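# Test five pump bottles, tray the faulty ones

## Task

There are five empty pump bottles, and one or two of them have a defective pump: once the pump head is pushed down, it does not come back up. Find them and place every defective bottle in the grey tray. Every working bottle must finish standing upright on the table, not in the tray. A bottle counts only if it stays where it is with no help from the robot. At the end, open the grippers and move the arms away, and everything must settle and be still shortly after you finish.

## Robot and tools

ROBOT AND FRAME
Two 7-joint arms, left_arm and right_arm, each with a parallel two-finger gripper. The names do not refer to sides of any image. All poses use one scene frame: the origin is on the table surface midway between the arms, +x points out over the table, +z points up, and left_arm sits on the +y side. Positions are in metres and orientations are quaternions written w first (qw, qx, qy, qz). In the gripper's own axes the fingers point along +z and close along x. end_effector_position is the point between the finger pads, and the fingertips reach 17.5 mm past it. A pure rotation pivots about that point, which is 25 mm off the last joint's axis toward the gripper's -y. Reported hand positions can be slightly wrong, more so when an arm reaches far.

THE 20-NUMBER ROW
Every command row holds both arms: left x, y, z, qw, qx, qy, qz, left_gripper position, force_limit, speed, then the same ten for the right arm. x..qz are an absolute target pose in the scene frame, not an offset. The three gripper numbers each lie in [-1, 1]. position: +1 fully open (50 mm gap), about -0.65 pads touching, -1 means close until something blocks the fingers. force_limit per pad: -1 about 20 N, 0 about 102 N, +1 about 185 N (actual grip may exceed it by up to about 17 %). speed of the gap: -1 about 20 mm/s, 0 about 85, +1 about 150. A 0 is a real command, so to leave a gripper alone repeat its previous three numbers. To keep an arm still, repeat the full pose from the last result taken before it was meant to stay, plus its gripper numbers. To keep an orientation, resend the same target quaternion every time rather than copying a drifted reported one.

TOOLS
execute_actions: "actions" is a list with zero or one entry. [] just reports the state. {"rows": [...], "steps": n} applies up to 15 rows, one per control step of 1/30 s, with n at most 15 (default 15); the final row repeats if rows are fewer than steps. {"steps": n} alone waits up to 300 steps counted from the previous result. Optional "pictures" (boolean) toggles the camera images. A call is rejected, and nothing is sent, if a target lies over 0.6 m from that arm's last reported position along any axis of its gripper.
move: "target" is one 20-number row; "speed" is the path's top speed in m/s, 0.002 to 0.5, default 0.25, with rotation capped at twice that value in rad/s. Each gripper travels a straight line toward its pose; both paths finish together, lasting 0.5 to 10 s (cut off at 10 s). Rotation takes the shorter direction. Paths ignore obstacles and the other arm. The gripper numbers are sent at the start. The path begins once the robot is at rest, or after 3 s.
wait: "seconds" from 0 to 10; nothing new is sent.
zoom_image: "camera" (cam_head_left, cam_head_right, cam_high, cam_low, cam_left_wrist, cam_right_wrist, each 504x504) and "region" [x0, y0, x1, y1] in image pixels from the top-left, no larger than 504 by 504; returns an enlarged view of the latest image.
finished_scene: "scene" is the number of the current scene; it ends and grades it and cannot be undone.

HOW MOTION BEHAVES
Each step the commanded pose is clipped to within 70 mm and 16 degrees of the measured pose, then damped inverse kinematics drives the joints, favouring position over orientation. Joints are speed and acceleration limited and arrive together. After an action the arm continues only up to its last clipped pose, so a distant target may need several calls; check the result. Elbows never fully straighten. Grippers lag and can overshoot speed, especially with a stretched arm. Faster contact and targets set deeper past a surface mean harder pushes. Camera calibration (K, distortion, T_world_to_cam, OpenCV style) is given per camera and may be off by a few degrees and millimetres.

READING RESULTS
The state line lists left_arm | right_arm poses. "Hand target" shows where the controller is driving each gripper. "pose unreachable" means the clearance check altered or blocked that arm's command; HELD marks steps whose row was not fully sent. A move adds a "move:" line with its ending (done, off_target, moving, held, fault), any limits (paced: the pose was clipped; held: some steps were blocked, after which the arm may jump fast) and each gripper's distance from its pose. object_status: 0 moving, 1 blocked while opening, 2 blocked while closing (a grip), 3 reached the command or pads met (likely empty). Any new position resets it to 0 briefly. Finger opening is about (250 - position_measured) x 0.202 mm. A new force_limit or speed applies only with a position change of at least 0.01; to loosen a grip, open first. Lost grips re-close automatically, except after force_limit -1, where status stays 2 even if empty. Grips on immovable, off-centre objects fade.

FAULTS AND CARE
If contact torque reaches a joint's load limit (51.3 N m for waist, shoulder, upper arm roll, elbow; 32.3 N m for forearm roll, wrist pitch, wrist roll, held weight included), that arm halts for 10 s and drops the rest of the call. Sustained loads heat motors: MOTOR HOT from 60 °C, and at 75 °C an OVER-TEMPERATURE FAULT makes the arm sag until cool. Occasional disturbances may tug a held part or shove a loose one. Never let the arms collide or press on each other, never push anything off the table, and avoid drops, slams and forceful shoves. To test a pump, press its head down gently and watch whether it returns.

Each tool is called after "Emit:" as name(argument=value, ...), one argument or row to a line, values as JSON.

## Session

Emit:
execute_actions(
  actions=[],
)

Scene clock: 0.00 s of 5100.00 s.
left_arm: end_effector_position=(+0.5118, -0.0208, +0.2003) position_measured=3 object_status=3 end_effector_quat_wxyz=(+0.284, +0.766, -0.161, +0.553) | right_arm: end_effector_position=(+0.4479, -0.1909, +0.1812) position_measured=3 object_status=3 end_effector_quat_wxyz=(+0.002, +0.630, +0.777, +0.000)
Joint positions: left_arm=[ 0.941  1.004 -0.999  2.312 -0.367 -1.492  1.06 ] | right_arm=[-0.058  0.431  0.001  1.654  0.002  1.053  1.513]
Joint velocities: left_arm=[ 0.001 -0.    -0.001 -0.     0.    -0.001 -0.   ] | right_arm=[ 0.     0.001  0.     0.    -0.    -0.     0.001]
Motor temperatures (°C, as the motors report them): left_arm=[27 27 27 30 31 27 34] | right_arm=[25 25 24 26 33 32 42]
Hand target (left_arm): +0.512, -0.021, +0.200; +0.284, +0.766, -0.161, +0.553
Hand target (right_arm): +0.448, -0.191, +0.181; +0.002, +0.630, +0.777, +0.000
camera_calibration (this result's frames):
cam_left_wrist: T_world_to_cam=[[0.358678, 0.0389705, 0.932648, -0.365467], [-0.536702, -0.80886, 0.240203, 0.248372], [0.763742, -0.586709, -0.269205, -0.184314], [0, 0, 0, 1]] pos_world=[0.405155, 0.107002, 0.231574]

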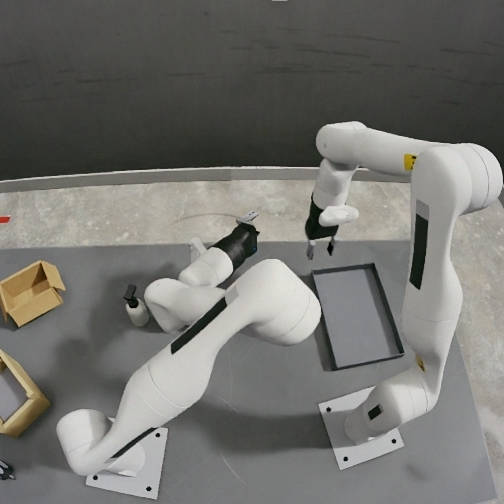

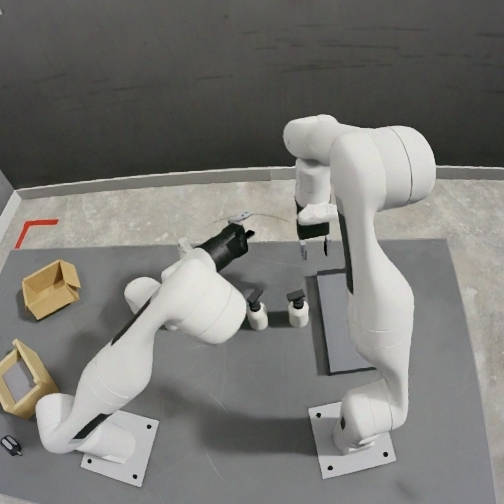

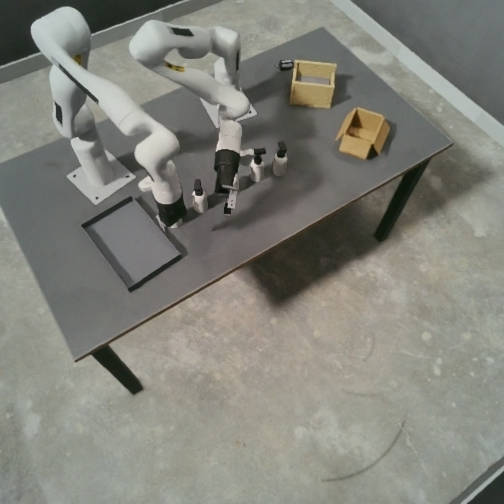

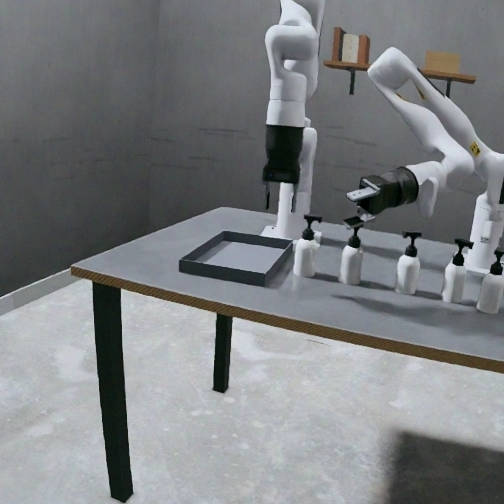

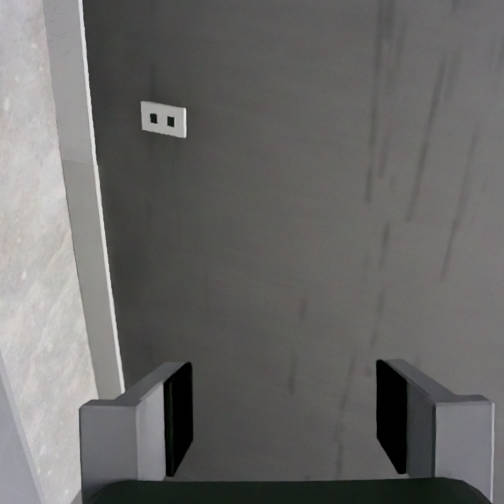

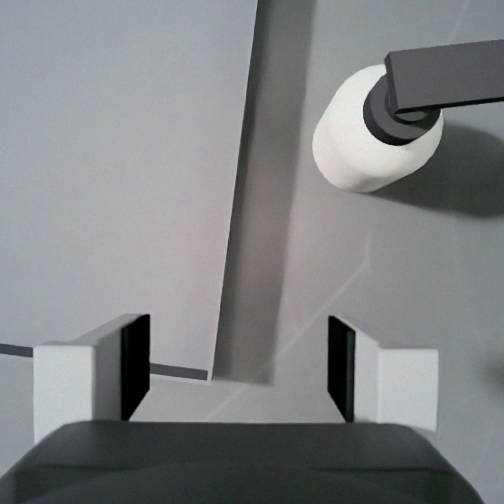

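Emit:
move(
  target=[0.50,0.02,0.36,0.284,0.766,-0.161,0.553,-1,0,1, 0.448,-0.25,0.25,0,0.707,0.707,0,-1,0,1],
  speed=0.15,
)

Scene clock: 6.73 s of 5100.00 s.
left_arm: end_effector_position=(+0.5002, +0.0196, +0.3594) position_measured=253 object_status=3 end_effector_quat_wxyz=(+0.284, +0.766, -0.161, +0.553) | right_arm: end_effector_position=(+0.4478, -0.2503, +0.2501) position_measured=253 object_status=3 end_effector_quat_wxyz=(+0.000, +0.707, +0.707, -0.000)
Joint positions: left_arm=[ 1.119  0.506 -1.311  2.263 -0.816 -1.119  1.153] | right_arm=[ 0.033  0.349  0.075  1.545 -0.026  1.249  1.474]
Joint velocities: left_arm=[ 0.005 -0.004 -0.001 -0.001 -0.     0.002  0.002] | right_arm=[ 0.     0.     0.001 -0.001  0.001 -0.001  0.   ]
Motor temperatures (°C, as the motors report them): left_arm=[27 27 27 30 31 27 34] | right_arm=[25 25 24 26 33 32 42]
Hand target (left_arm): +0.500, +0.019, +0.360; +0.285, +0.766, -0.161, +0.553
Hand target (right_arm): +0.448, -0.250, +0.250; +0.000, +0.707, +0.707, -0.000
Off the commanded pose (left_arm): 0.001 m, 0 deg.
Off the commanded pose (right_arm): 0.000 m, 0 deg.
After step 90, 2.07 s passed at rest.
move: done
camera_calibration (this result's frames):
cam_left_wrist: T_world_to_cam=[[0.359048, 0.0394039, 0.932487, -0.511463], [-0.5362, -0.80906, 0.240649, 0.236233], [0.76392, -0.586404, -0.269363, -0.10895], [0, 0, 0, 1]] pos_world=[0.393537, 0.147391, 0.390736]
cam_right_wrist: T_world_to_cam=[[-0.00586155, 0.999535, 0.0299224, 0.238829], [0.999893, 0.00545714, 0.0135793, -0.423735], [0.0134097, 0.0299988, -0.99946, 0.414689], [0, 0, 0, 1]] pos_world=[0.419529, -0.248846, 0.413073]

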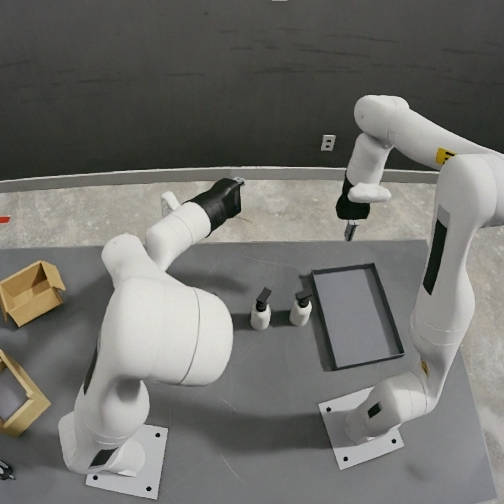

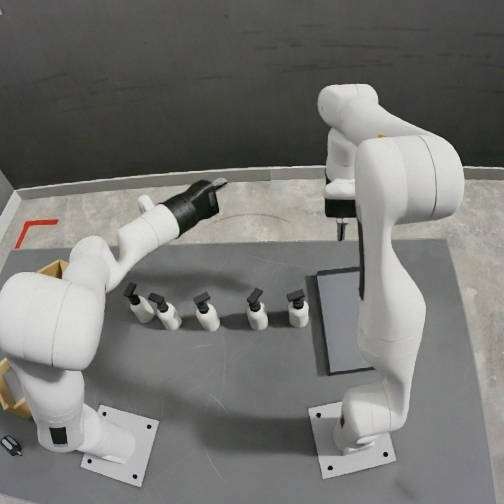

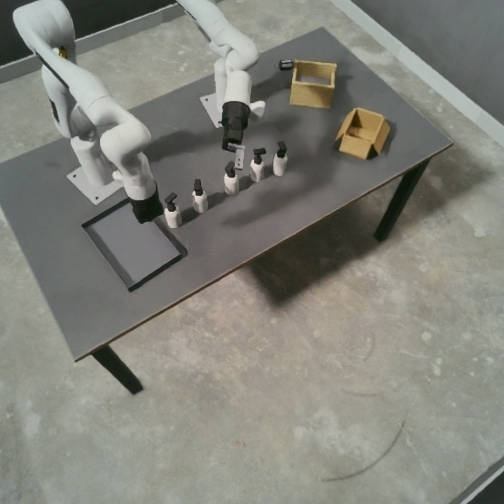

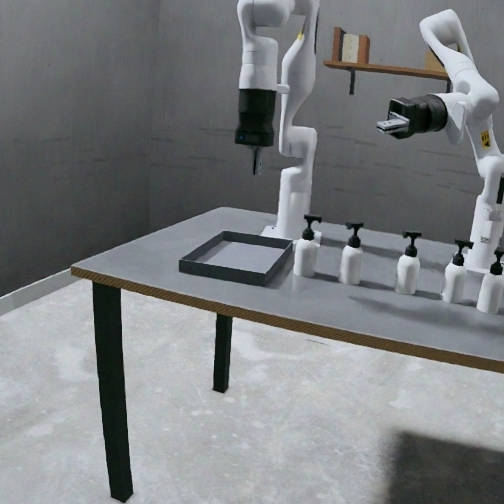

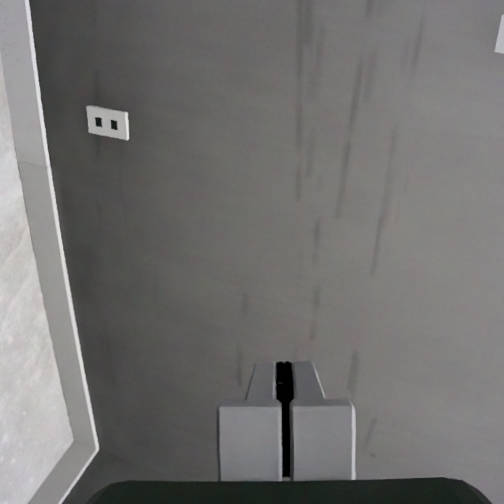

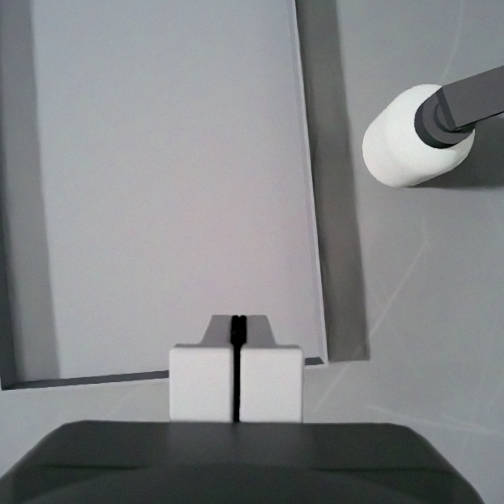

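Emit:
move(
  target=[0.42,0.18,0.30,0,0.943,-0.334,0,-1,0,1, 0.36,-0.135,0.23,0,0.707,0.707,0,-1,0,1],
  speed=0.2,
)

Scene clock: 17.97 s of 5100.00 s.
left_arm: end_effector_position=(+0.4195, +0.1797, +0.3006) position_measured=253 object_status=3 end_effector_quat_wxyz=(+0.002, +0.942, -0.334, -0.000) | right_arm: end_effector_position=(+0.3601, -0.1347, +0.2298) position_measured=253 object_status=3 end_effector_quat_wxyz=(-0.001, +0.707, +0.707, +0.001)
Joint positions: left_arm=[ 0.862  0.641 -1.379  1.362 -2.511 -1.628  2.175] | right_arm=[-0.23   0.232 -0.017  1.777  0.003  1.131  1.115]
Joint velocities: left_arm=[-0.007  0.005  0.002 -0.005 -0.002 -0.003  0.   ] | right_arm=[-0.002 -0.    -0.001  0.     0.     0.    -0.002]
Motor temperatures (°C, as the motors report them): left_arm=[27 27 27 30 31 27 34] | right_arm=[25 25 24 26 33 32 42]
Hand target (left_arm): +0.420, +0.180, +0.300; +0.001, +0.943, -0.334, -0.001
Hand target (right_arm): +0.360, -0.135, +0.230; -0.001, +0.707, +0.707, +0.001
Off the commanded pose (left_arm): 0.001 m, 0 deg.
Off the commanded pose (right_arm): 0.000 m, 0 deg.
After step 90, 4.43 s passed at rest.
move: done
camera_calibration (this result's frames):
cam_left_wrist: T_world_to_cam=[[0.770805, -0.636072, -0.0356614, -0.194295], [-0.637041, -0.770102, -0.0334774, 0.454316], [-0.00616888, 0.0485223, -0.998803, 0.459023], [0, 0, 0, 1]] pos_world=[0.442014, 0.204012, 0.466754]
cam_right_wrist: T_world_to_cam=[[-0.00604521, 0.999456, 0.0324353, 0.12288], [0.999886, 0.00559335, 0.0140038, -0.336461], [0.0138147, 0.0325162, -0.999376, 0.392342], [0, 0, 0, 1]] pos_world=[0.331746, -0.133688, 0.392823]

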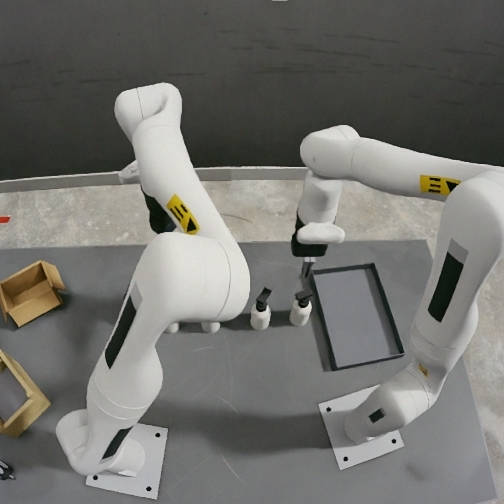

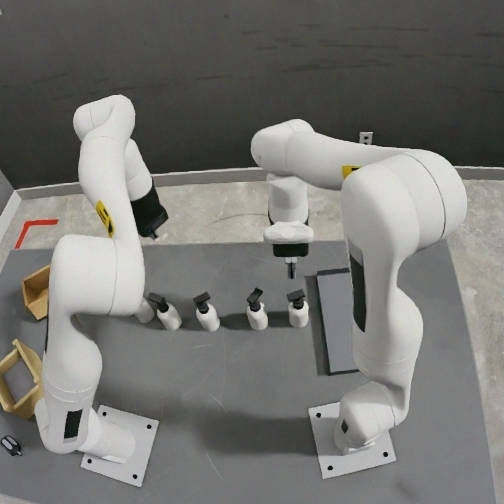

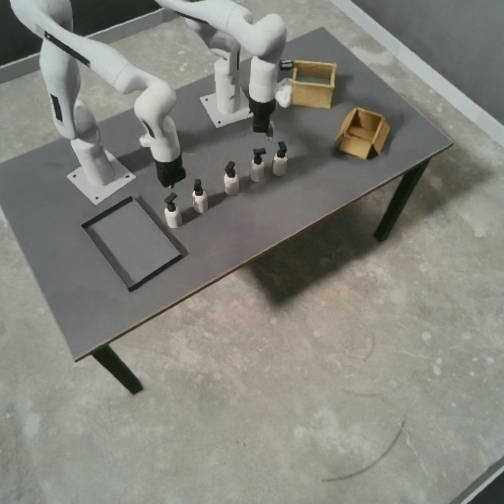

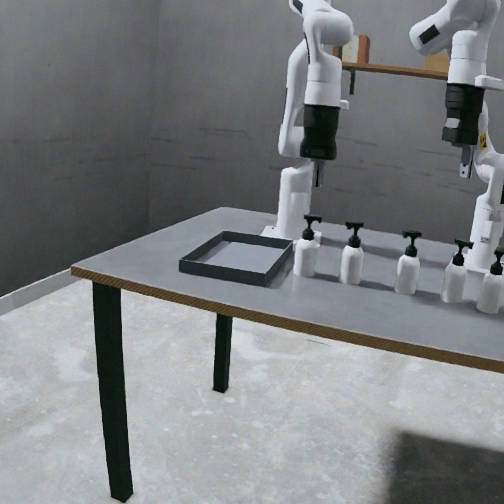

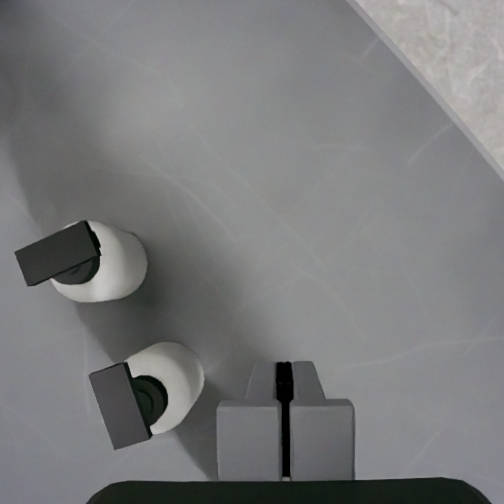

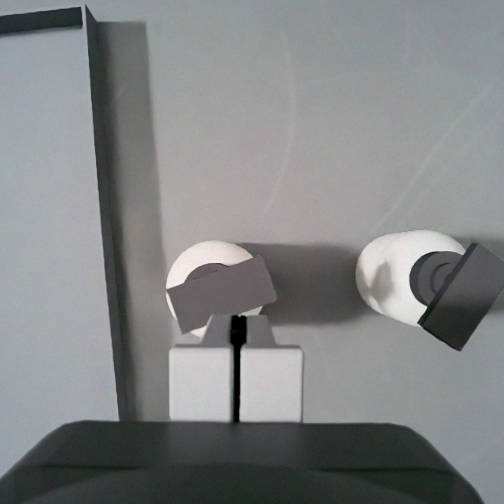

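Emit:
move(
  target=[0.343,0.204,0.185,0,0.943,-0.334,0,-1,0,1, 0.347,-0.145,0.18,0,0.707,0.707,0,-1,0,1],
  speed=0.2,
)

Emit:
zoom_image(
  camera="cam_low",
  region=[284, 170, 504, 320],
)

Scene clock: 37.37 s of 5100.00 s.
left_arm: end_effector_position=(+0.3427, +0.2044, +0.1853) position_measured=253 object_status=3 end_effector_quat_wxyz=(-0.000, +0.943, -0.334, +0.000) | right_arm: end_effector_position=(+0.3472, -0.1449, +0.1799) position_measured=253 object_status=3 end_effector_quat_wxyz=(-0.000, +0.707, +0.707, +0.000)
Joint positions: left_arm=[ 1.047  0.629 -1.424  1.872 -2.479 -1.243  2.017] | right_arm=[-0.221  0.261 -0.017  1.921  0.005  0.96   1.122]
Joint velocities: left_arm=[ 0.003 -0.001  0.     0.004 -0.     0.004 -0.002] | right_arm=[ 0.     0.001  0.001  0.001  0.    -0.    -0.   ]
Motor temperatures (°C, as the motors report them): left_arm=[27 27 27 30 31 27 34] | right_arm=[25 25 24 26 33 32 42]
Hand target (left_arm): +0.343, +0.204, +0.185; -0.000, +0.943, -0.334, +0.000
Hand target (right_arm): +0.347, -0.145, +0.180; -0.000, +0.707, +0.707, +0.000
Off the commanded pose (left_arm): 0.001 m, 0 deg.
Off the commanded pose (right_arm): 0.000 m, 0 deg.
After step 90, 15.20 s passed at rest.
move: done
camera_calibration (this result's frames):
cam_left_wrist: T_world_to_cam=[[0.771677, -0.634987, -0.0361361, -0.123849], [-0.635999, -0.770801, -0.0370184, 0.420955], [-0.00434757, 0.0515488, -0.998661, 0.340884], [0, 0, 0, 1]] pos_world=[0.364781, 0.228258, 0.351535]
cam_right_wrist: T_world_to_cam=[[-0.00646443, 0.999507, 0.0307208, 0.135073], [0.999887, 0.00604292, 0.0137937, -0.322769], [0.0136013, 0.0308065, -0.999433, 0.342817], [0, 0, 0, 1]] pos_world=[0.318943, -0.143617, 0.342925]

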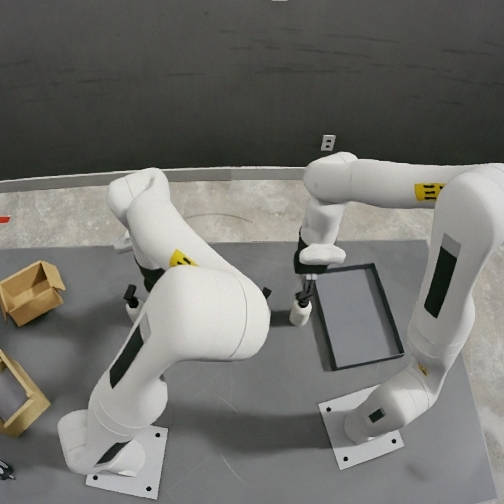

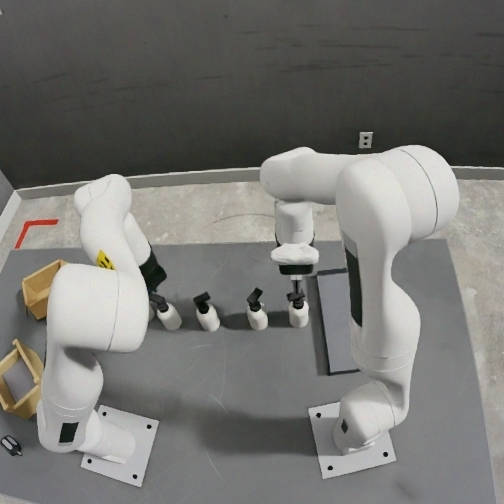

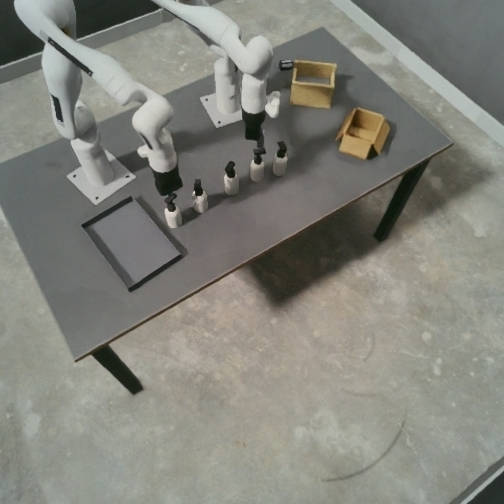

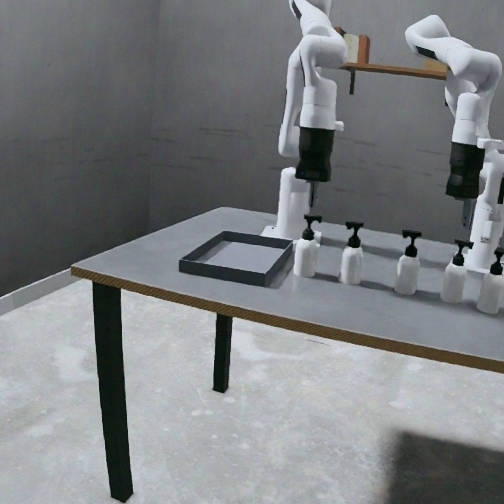

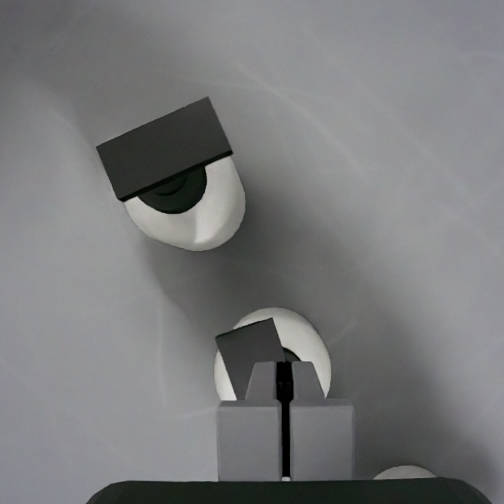

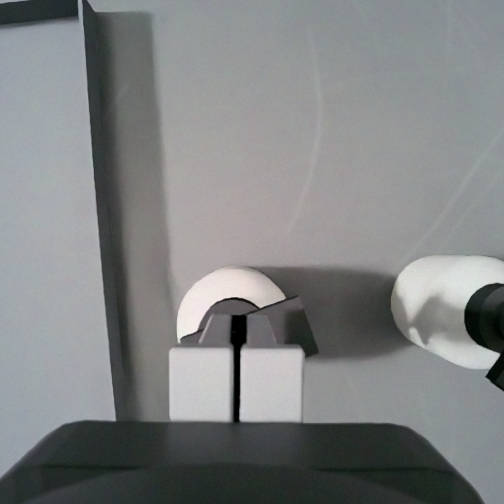

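Region (284, 170, 504, 320) of cam_low's 504x504 image, scaled by 2.291, with more detail than that image has; it fills the top 344 rows of this view, and the rest is white.

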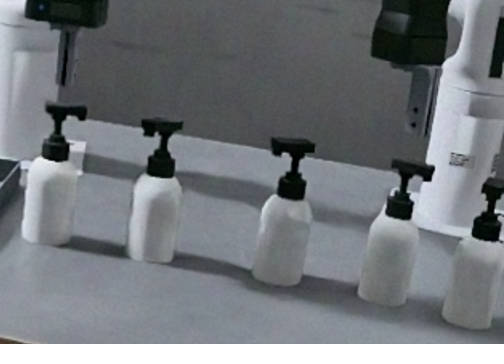

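Emit:
move(
  target=[0.343,0.210,0.165,0,0.943,-0.334,0,-1,0,1, 0.347,-0.146,0.165,0,0.707,0.707,0,-1,0,1],
  speed=0.1,
)

Emit:
move(
  target=[0.343,0.210,0.139,0,0.943,-0.334,0,-1,0,1, 0.347,-0.146,0.141,0,0.707,0.707,0,-1,0,1],
  speed=0.04,
)

Emit:
move(
  target=[0.343,0.210,0.19,0,0.943,-0.334,0,-1,0,1, 0.347,-0.146,0.19,0,0.707,0.707,0,-1,0,1],
)

Emit:
zoom_image(
  camera="cam_low",
  region=[284, 170, 504, 320],
)

Emit:
move(
  target=[0.362,0.291,0.19,0,0.943,-0.334,0,-1,0,1, 0.344,-0.042,0.19,0,0.707,0.707,0,-1,0,1],
)

Scene clock: 52.27 s of 5100.00 s.
left_arm: end_effector_position=(+0.3429, +0.2098, +0.1651) position_measured=253 object_status=3 end_effector_quat_wxyz=(+0.000, +0.943, -0.334, +0.000) | right_arm: end_effector_position=(+0.3471, -0.1460, +0.1651) position_measured=253 object_status=3 end_effector_quat_wxyz=(+0.000, +0.707, +0.707, +0.000)
Joint positions: left_arm=[ 1.012  0.651 -1.391  1.913 -2.445 -1.193  1.973] | right_arm=[-0.219  0.282 -0.017  1.949  0.006  0.91   1.124]
Joint velocities: left_arm=[-0.005  0.002  0.001  0.002  0.001  0.    -0.002] | right_arm=[ 0.     0.002  0.001  0.002 -0.    -0.001  0.   ]
Motor temperatures (°C, as the motors report them): left_arm=[27 27 27 30 31 27 34] | right_arm=[25 25 24 26 33 32 42]
Hand target (left_arm): +0.343, +0.210, +0.165; +0.000, +0.943, -0.334, -0.000
Hand target (right_arm): +0.347, -0.146, +0.165; -0.000, +0.707, +0.707, +0.000
Off the commanded pose (left_arm): 0.000 m, 0 deg.
Off the commanded pose (right_arm): 0.000 m, 0 deg.
After step 90, 11.13 s passed at rest.
move: done
camera_calibration (this result's frames):
cam_left_wrist: T_world_to_cam=[[0.771213, -0.635567, -0.0358656, -0.121072], [-0.636562, -0.770361, -0.0364951, 0.424606], [-0.00443443, 0.0509762, -0.99869, 0.320579], [0, 0, 0, 1]] pos_world=[0.365082, 0.233809, 0.331313]
cam_right_wrist: T_world_to_cam=[[-0.00625971, 0.999509, 0.0307052, 0.13651], [0.999886, 0.00583415, 0.0139298, -0.322463], [0.0137439, 0.0307889, -0.999431, 0.327951], [0, 0, 0, 1]] pos_world=[0.318774, -0.144659, 0.328065]

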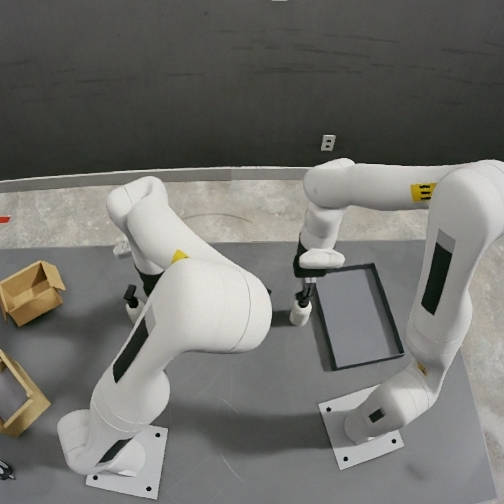

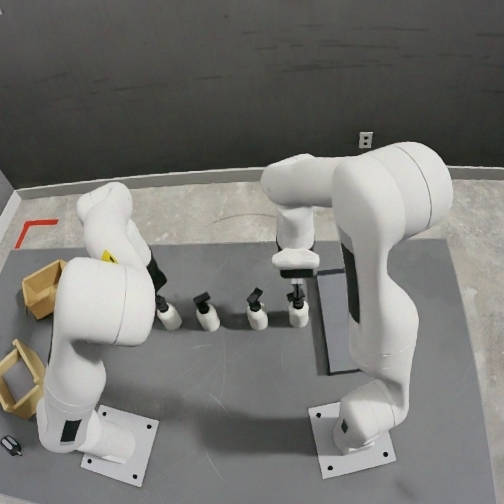

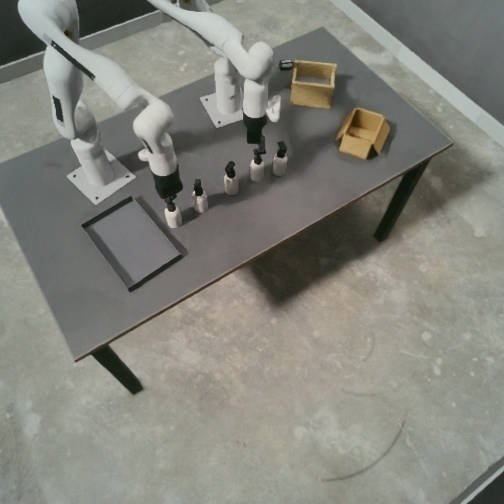

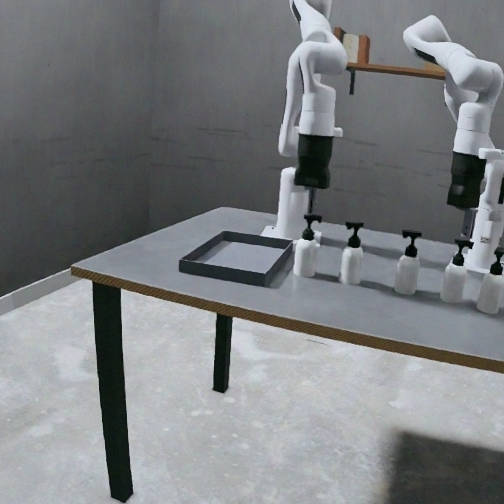

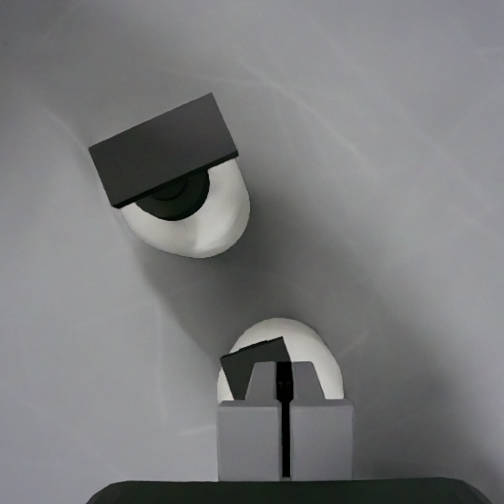

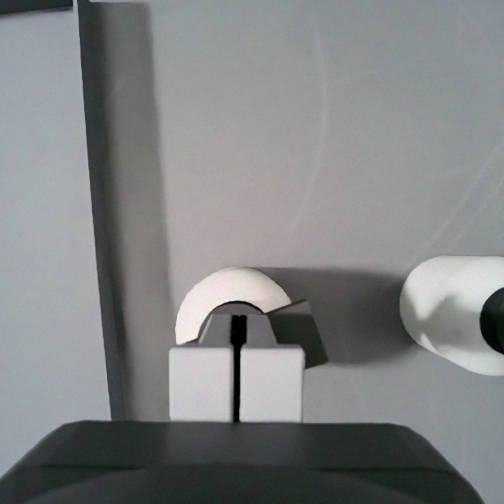

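Scene clock: 53.20 s of 5100.00 s.
left_arm: end_effector_position=(+0.3445, +0.2103, +0.1413) position_measured=253 object_status=3 end_effector_quat_wxyz=(+0.000, +0.943, -0.334, +0.002) | right_arm: end_effector_position=(+0.3485, -0.1452, +0.1437) position_measured=253 object_status=3 end_effector_quat_wxyz=(+0.001, +0.707, +0.707, +0.003)
Joint positions: left_arm=[ 0.98   0.682 -1.349  1.953 -2.394 -1.137  1.93 ] | right_arm=[-0.218  0.317 -0.018  1.985  0.007  0.834  1.122]
Joint velocities: left_arm=[-0.005 -0.002  0.001  0.003  0.003 -0.    -0.004] | right_arm=[-0.    -0.002 -0.     0.003 -0.    -0.003 -0.   ]
Motor temperatures (°C, as the motors report them): left_arm=[27 27 27 30 31 27 34] | right_arm=[25 25 24 26 33 32 42]
Hand target (left_arm): +0.343, +0.210, +0.139; -0.000, +0.943, -0.334, -0.000
Hand target (right_arm): +0.347, -0.146, +0.141; -0.000, +0.707, +0.707, +0.000
Off the commanded pose (left_arm): 0.003 m, 0 deg.
Off the commanded pose (right_arm): 0.003 m, 0 deg.
move: done
camera_calibration (this result's frames):
cam_left_wrist: T_world_to_cam=[[0.771633, -0.635296, -0.0313202, -0.123682], [-0.636068, -0.770698, -0.0379703, 0.425219], [-0.000016016, 0.049221, -0.998788, 0.295684], [0, 0, 0, 1]] pos_world=[0.36591, 0.234587, 0.307598]
cam_right_wrist: T_world_to_cam=[[-0.00631662, 0.999422, 0.0334109, 0.136074], [0.999793, 0.00566577, 0.019539, -0.324426], [0.0193384, 0.0335274, -0.999251, 0.304992], [0, 0, 0, 1]] pos_world=[0.31932, -0.144382, 0.306556]

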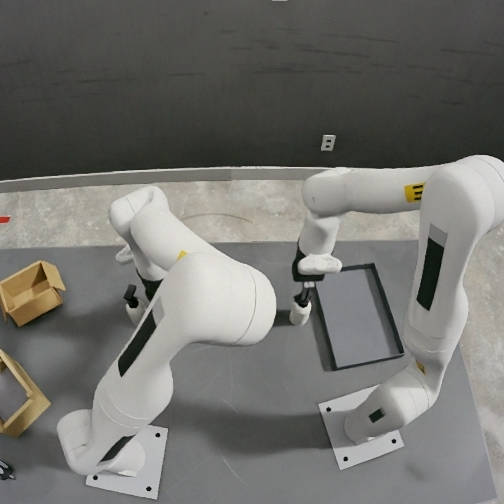

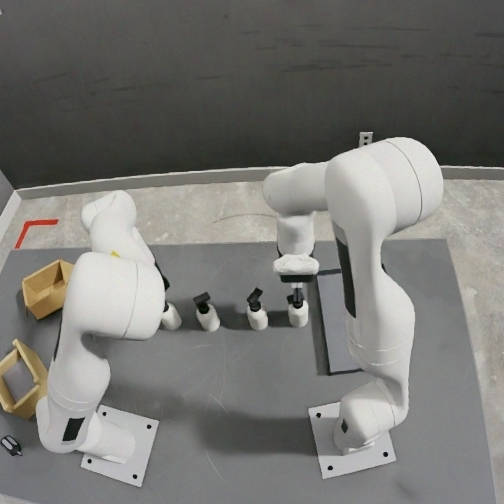

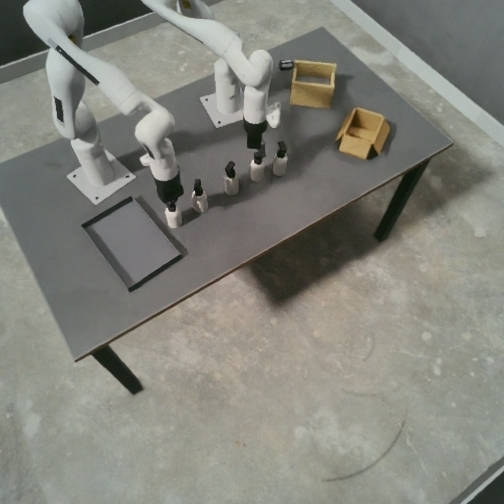

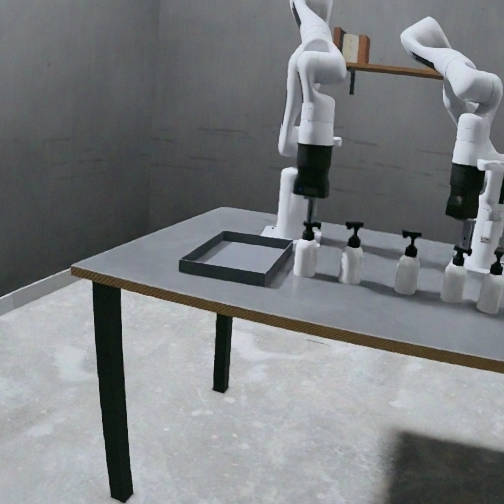

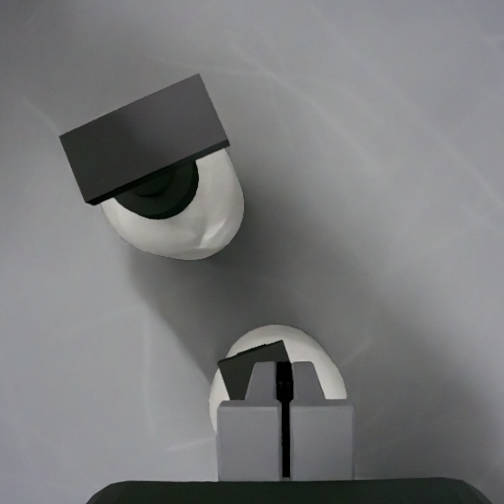

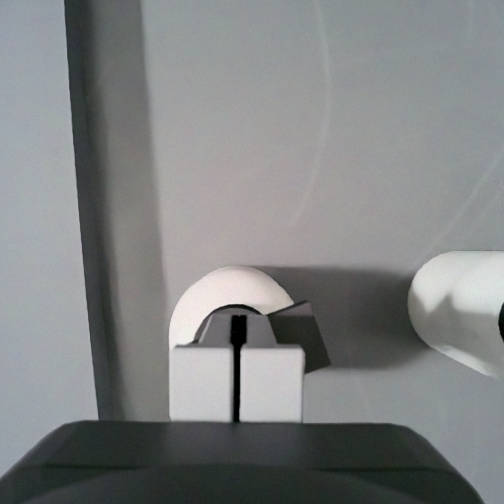

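Scene clock: 54.03 s of 5100.00 s.
left_arm: end_effector_position=(+0.3431, +0.2101, +0.1899) position_measured=253 object_status=3 end_effector_quat_wxyz=(-0.000, +0.943, -0.334, -0.000) | right_arm: end_effector_position=(+0.3468, -0.1461, +0.1900) position_measured=253 object_status=3 end_effector_quat_wxyz=(+0.000, +0.707, +0.707, -0.000)
Joint positions: left_arm=[ 1.038  0.619 -1.429  1.868 -2.492 -1.249  2.012] | right_arm=[-0.219  0.245 -0.016  1.904  0.005  0.992  1.125]
Joint velocities: left_arm=[ 0.005 -0.003  0.    -0.    -0.002 -0.001  0.001] | right_arm=[ 0.    -0.003  0.    -0.001 -0.     0.001 -0.   ]
Motor temperatures (°C, as the motors report them): left_arm=[27 27 27 30 31 27 34] | right_arm=[25 25 24 26 33 32 42]
Hand target (left_arm): +0.343, +0.210, +0.190; +0.000, +0.943, -0.334, +0.000
Hand target (right_arm): +0.347, -0.146, +0.190; +0.000, +0.707, +0.707, -0.000
Off the commanded pose (left_arm): 0.000 m, 0 deg.
Off the commanded pose (right_arm): 0.000 m, 0 deg.
move: done
camera_calibration (this result's frames):
cam_left_wrist: T_world_to_cam=[[0.771676, -0.634988, -0.036143, -0.12045], [-0.635999, -0.77082, -0.0366247, 0.425748], [-0.00460349, 0.0512494, -0.998675, 0.34528], [0, 0, 0, 1]] pos_world=[0.365313, 0.233996, 0.356063]
cam_right_wrist: T_world_to_cam=[[-0.00587902, 0.999519, 0.030458, 0.135839], [0.999892, 0.00546499, 0.013659, -0.322563], [0.013486, 0.030535, -0.999443, 0.352909], [0, 0, 0, 1]] pos_world=[0.318567, -0.144787, 0.35298]

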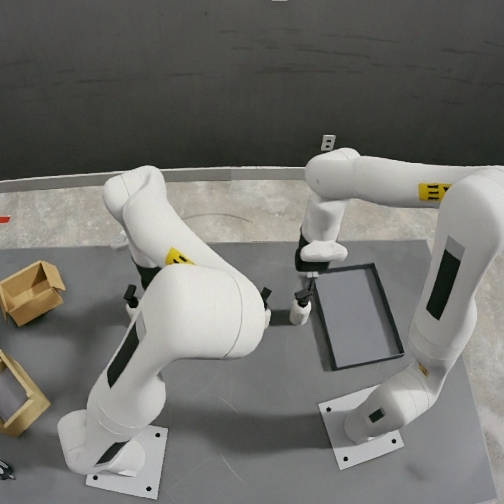

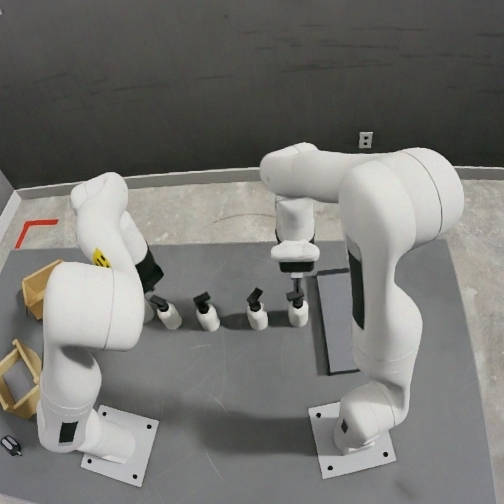

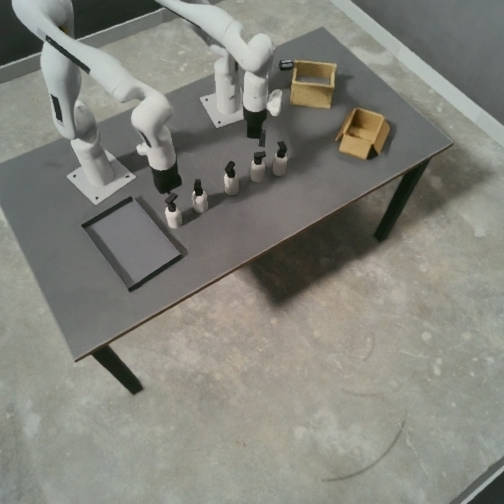

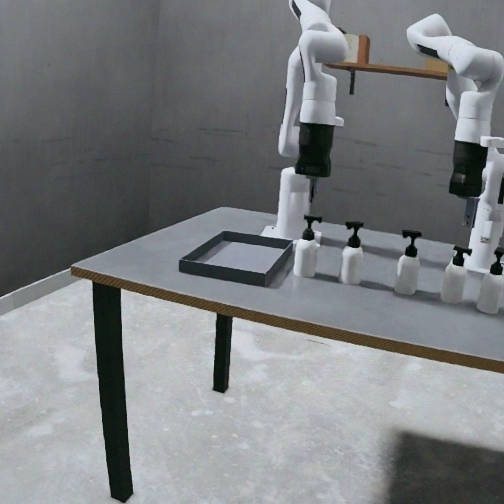

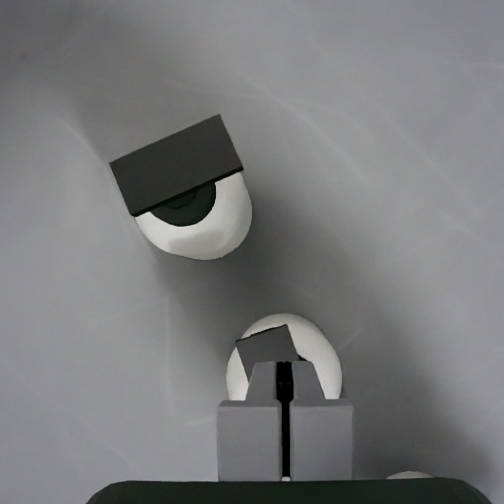

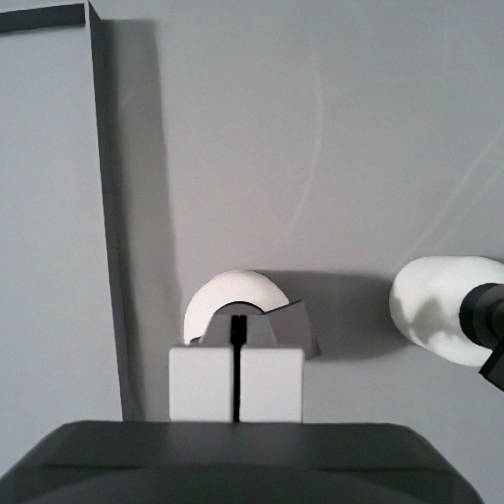

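Region (284, 170, 504, 320) of cam_low's 504x504 image, scaled by 2.291, with more detail than that image has; it fills the top 344 rows of this view, and the rest is white.

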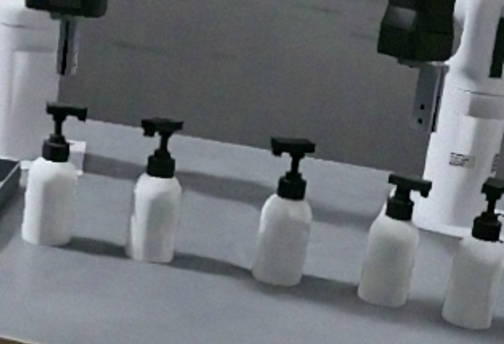

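Scene clock: 55.00 s of 5100.00 s.
left_arm: end_effector_position=(+0.3619, +0.2903, +0.1900) position_measured=253 object_status=3 end_effector_quat_wxyz=(+0.000, +0.942, -0.334, -0.000) | right_arm: end_effector_position=(+0.3438, -0.0418, +0.1902) position_measured=253 object_status=3 end_effector_quat_wxyz=(-0.000, +0.707, +0.707, +0.001)
Joint positions: left_arm=[ 0.798  0.597 -1.388  1.859 -2.514 -1.232  1.817] | right_arm=[-0.41   0.344 -0.072  1.76   0.027  1.038  0.87 ]
Joint velocities: left_arm=[-0.009  0.001  0.    -0.001  0.002 -0.002 -0.002] | right_arm=[-0.003  0.004 -0.002 -0.001  0.002  0.001 -0.002]
Motor temperatures (°C, as the motors report them): left_arm=[27 27 27 30 31 27 34] | right_arm=[25 25 24 26 33 32 42]
Hand target (left_arm): +0.362, +0.291, +0.190; +0.000, +0.943, -0.334, -0.000
Hand target (right_arm): +0.344, -0.042, +0.190; -0.000, +0.707, +0.707, +0.000
Off the commanded pose (left_arm): 0.001 m, 0 deg.
Off the commanded pose (right_arm): 0.000 m, 0 deg.
move: done
camera_calibration (this result's frames):
cam_left_wrist: T_world_to_cam=[[0.770841, -0.636024, -0.0357323, -0.0834725], [-0.63701, -0.770024, -0.0358085, 0.499524], [-0.00473963, 0.0503645, -0.99872, 0.341686], [0, 0, 0, 1]] pos_world=[0.384165, 0.314346, 0.356153]
cam_right_wrist: T_world_to_cam=[[-0.00567304, 0.999476, 0.0318572, 0.0311587], [0.999887, 0.00522705, 0.0140656, -0.320232], [0.0138918, 0.0319335, -0.999393, 0.349944], [0, 0, 0, 1]] pos_world=[0.315512, -0.0406434, 0.353243]

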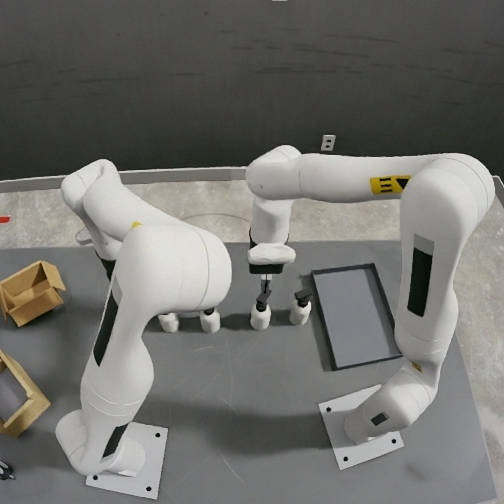

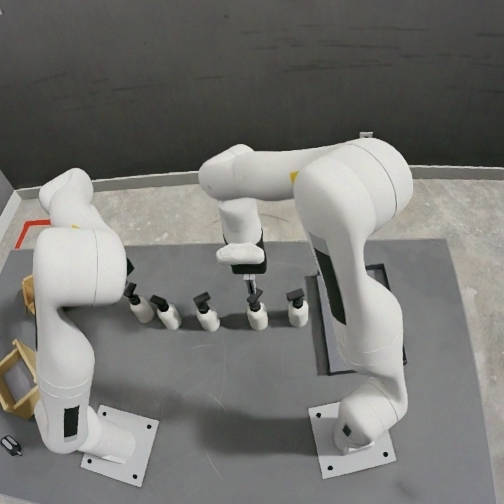

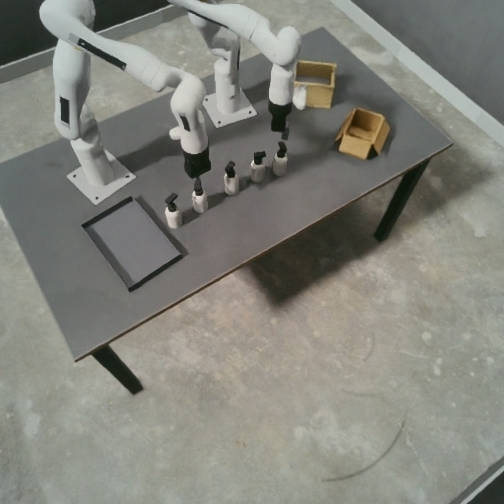

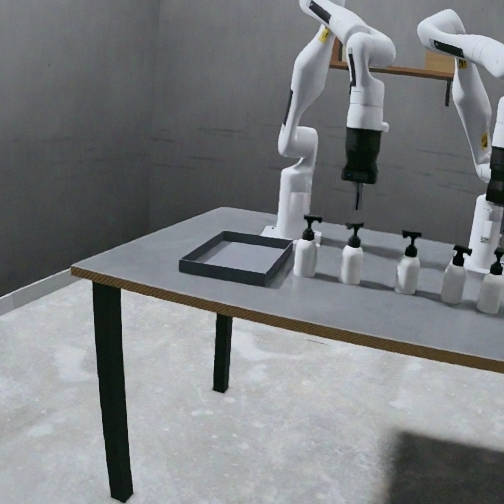

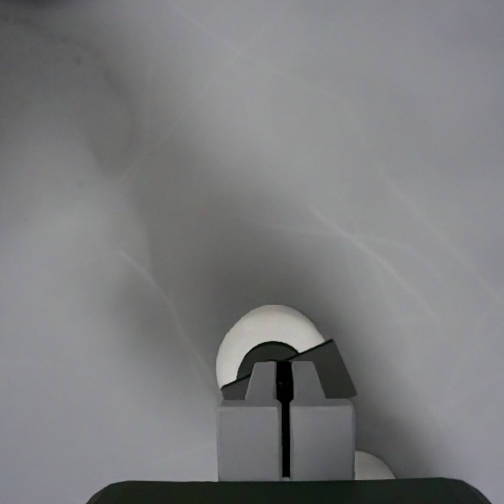

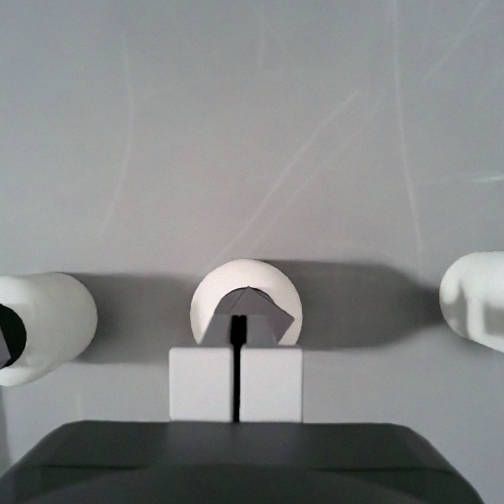

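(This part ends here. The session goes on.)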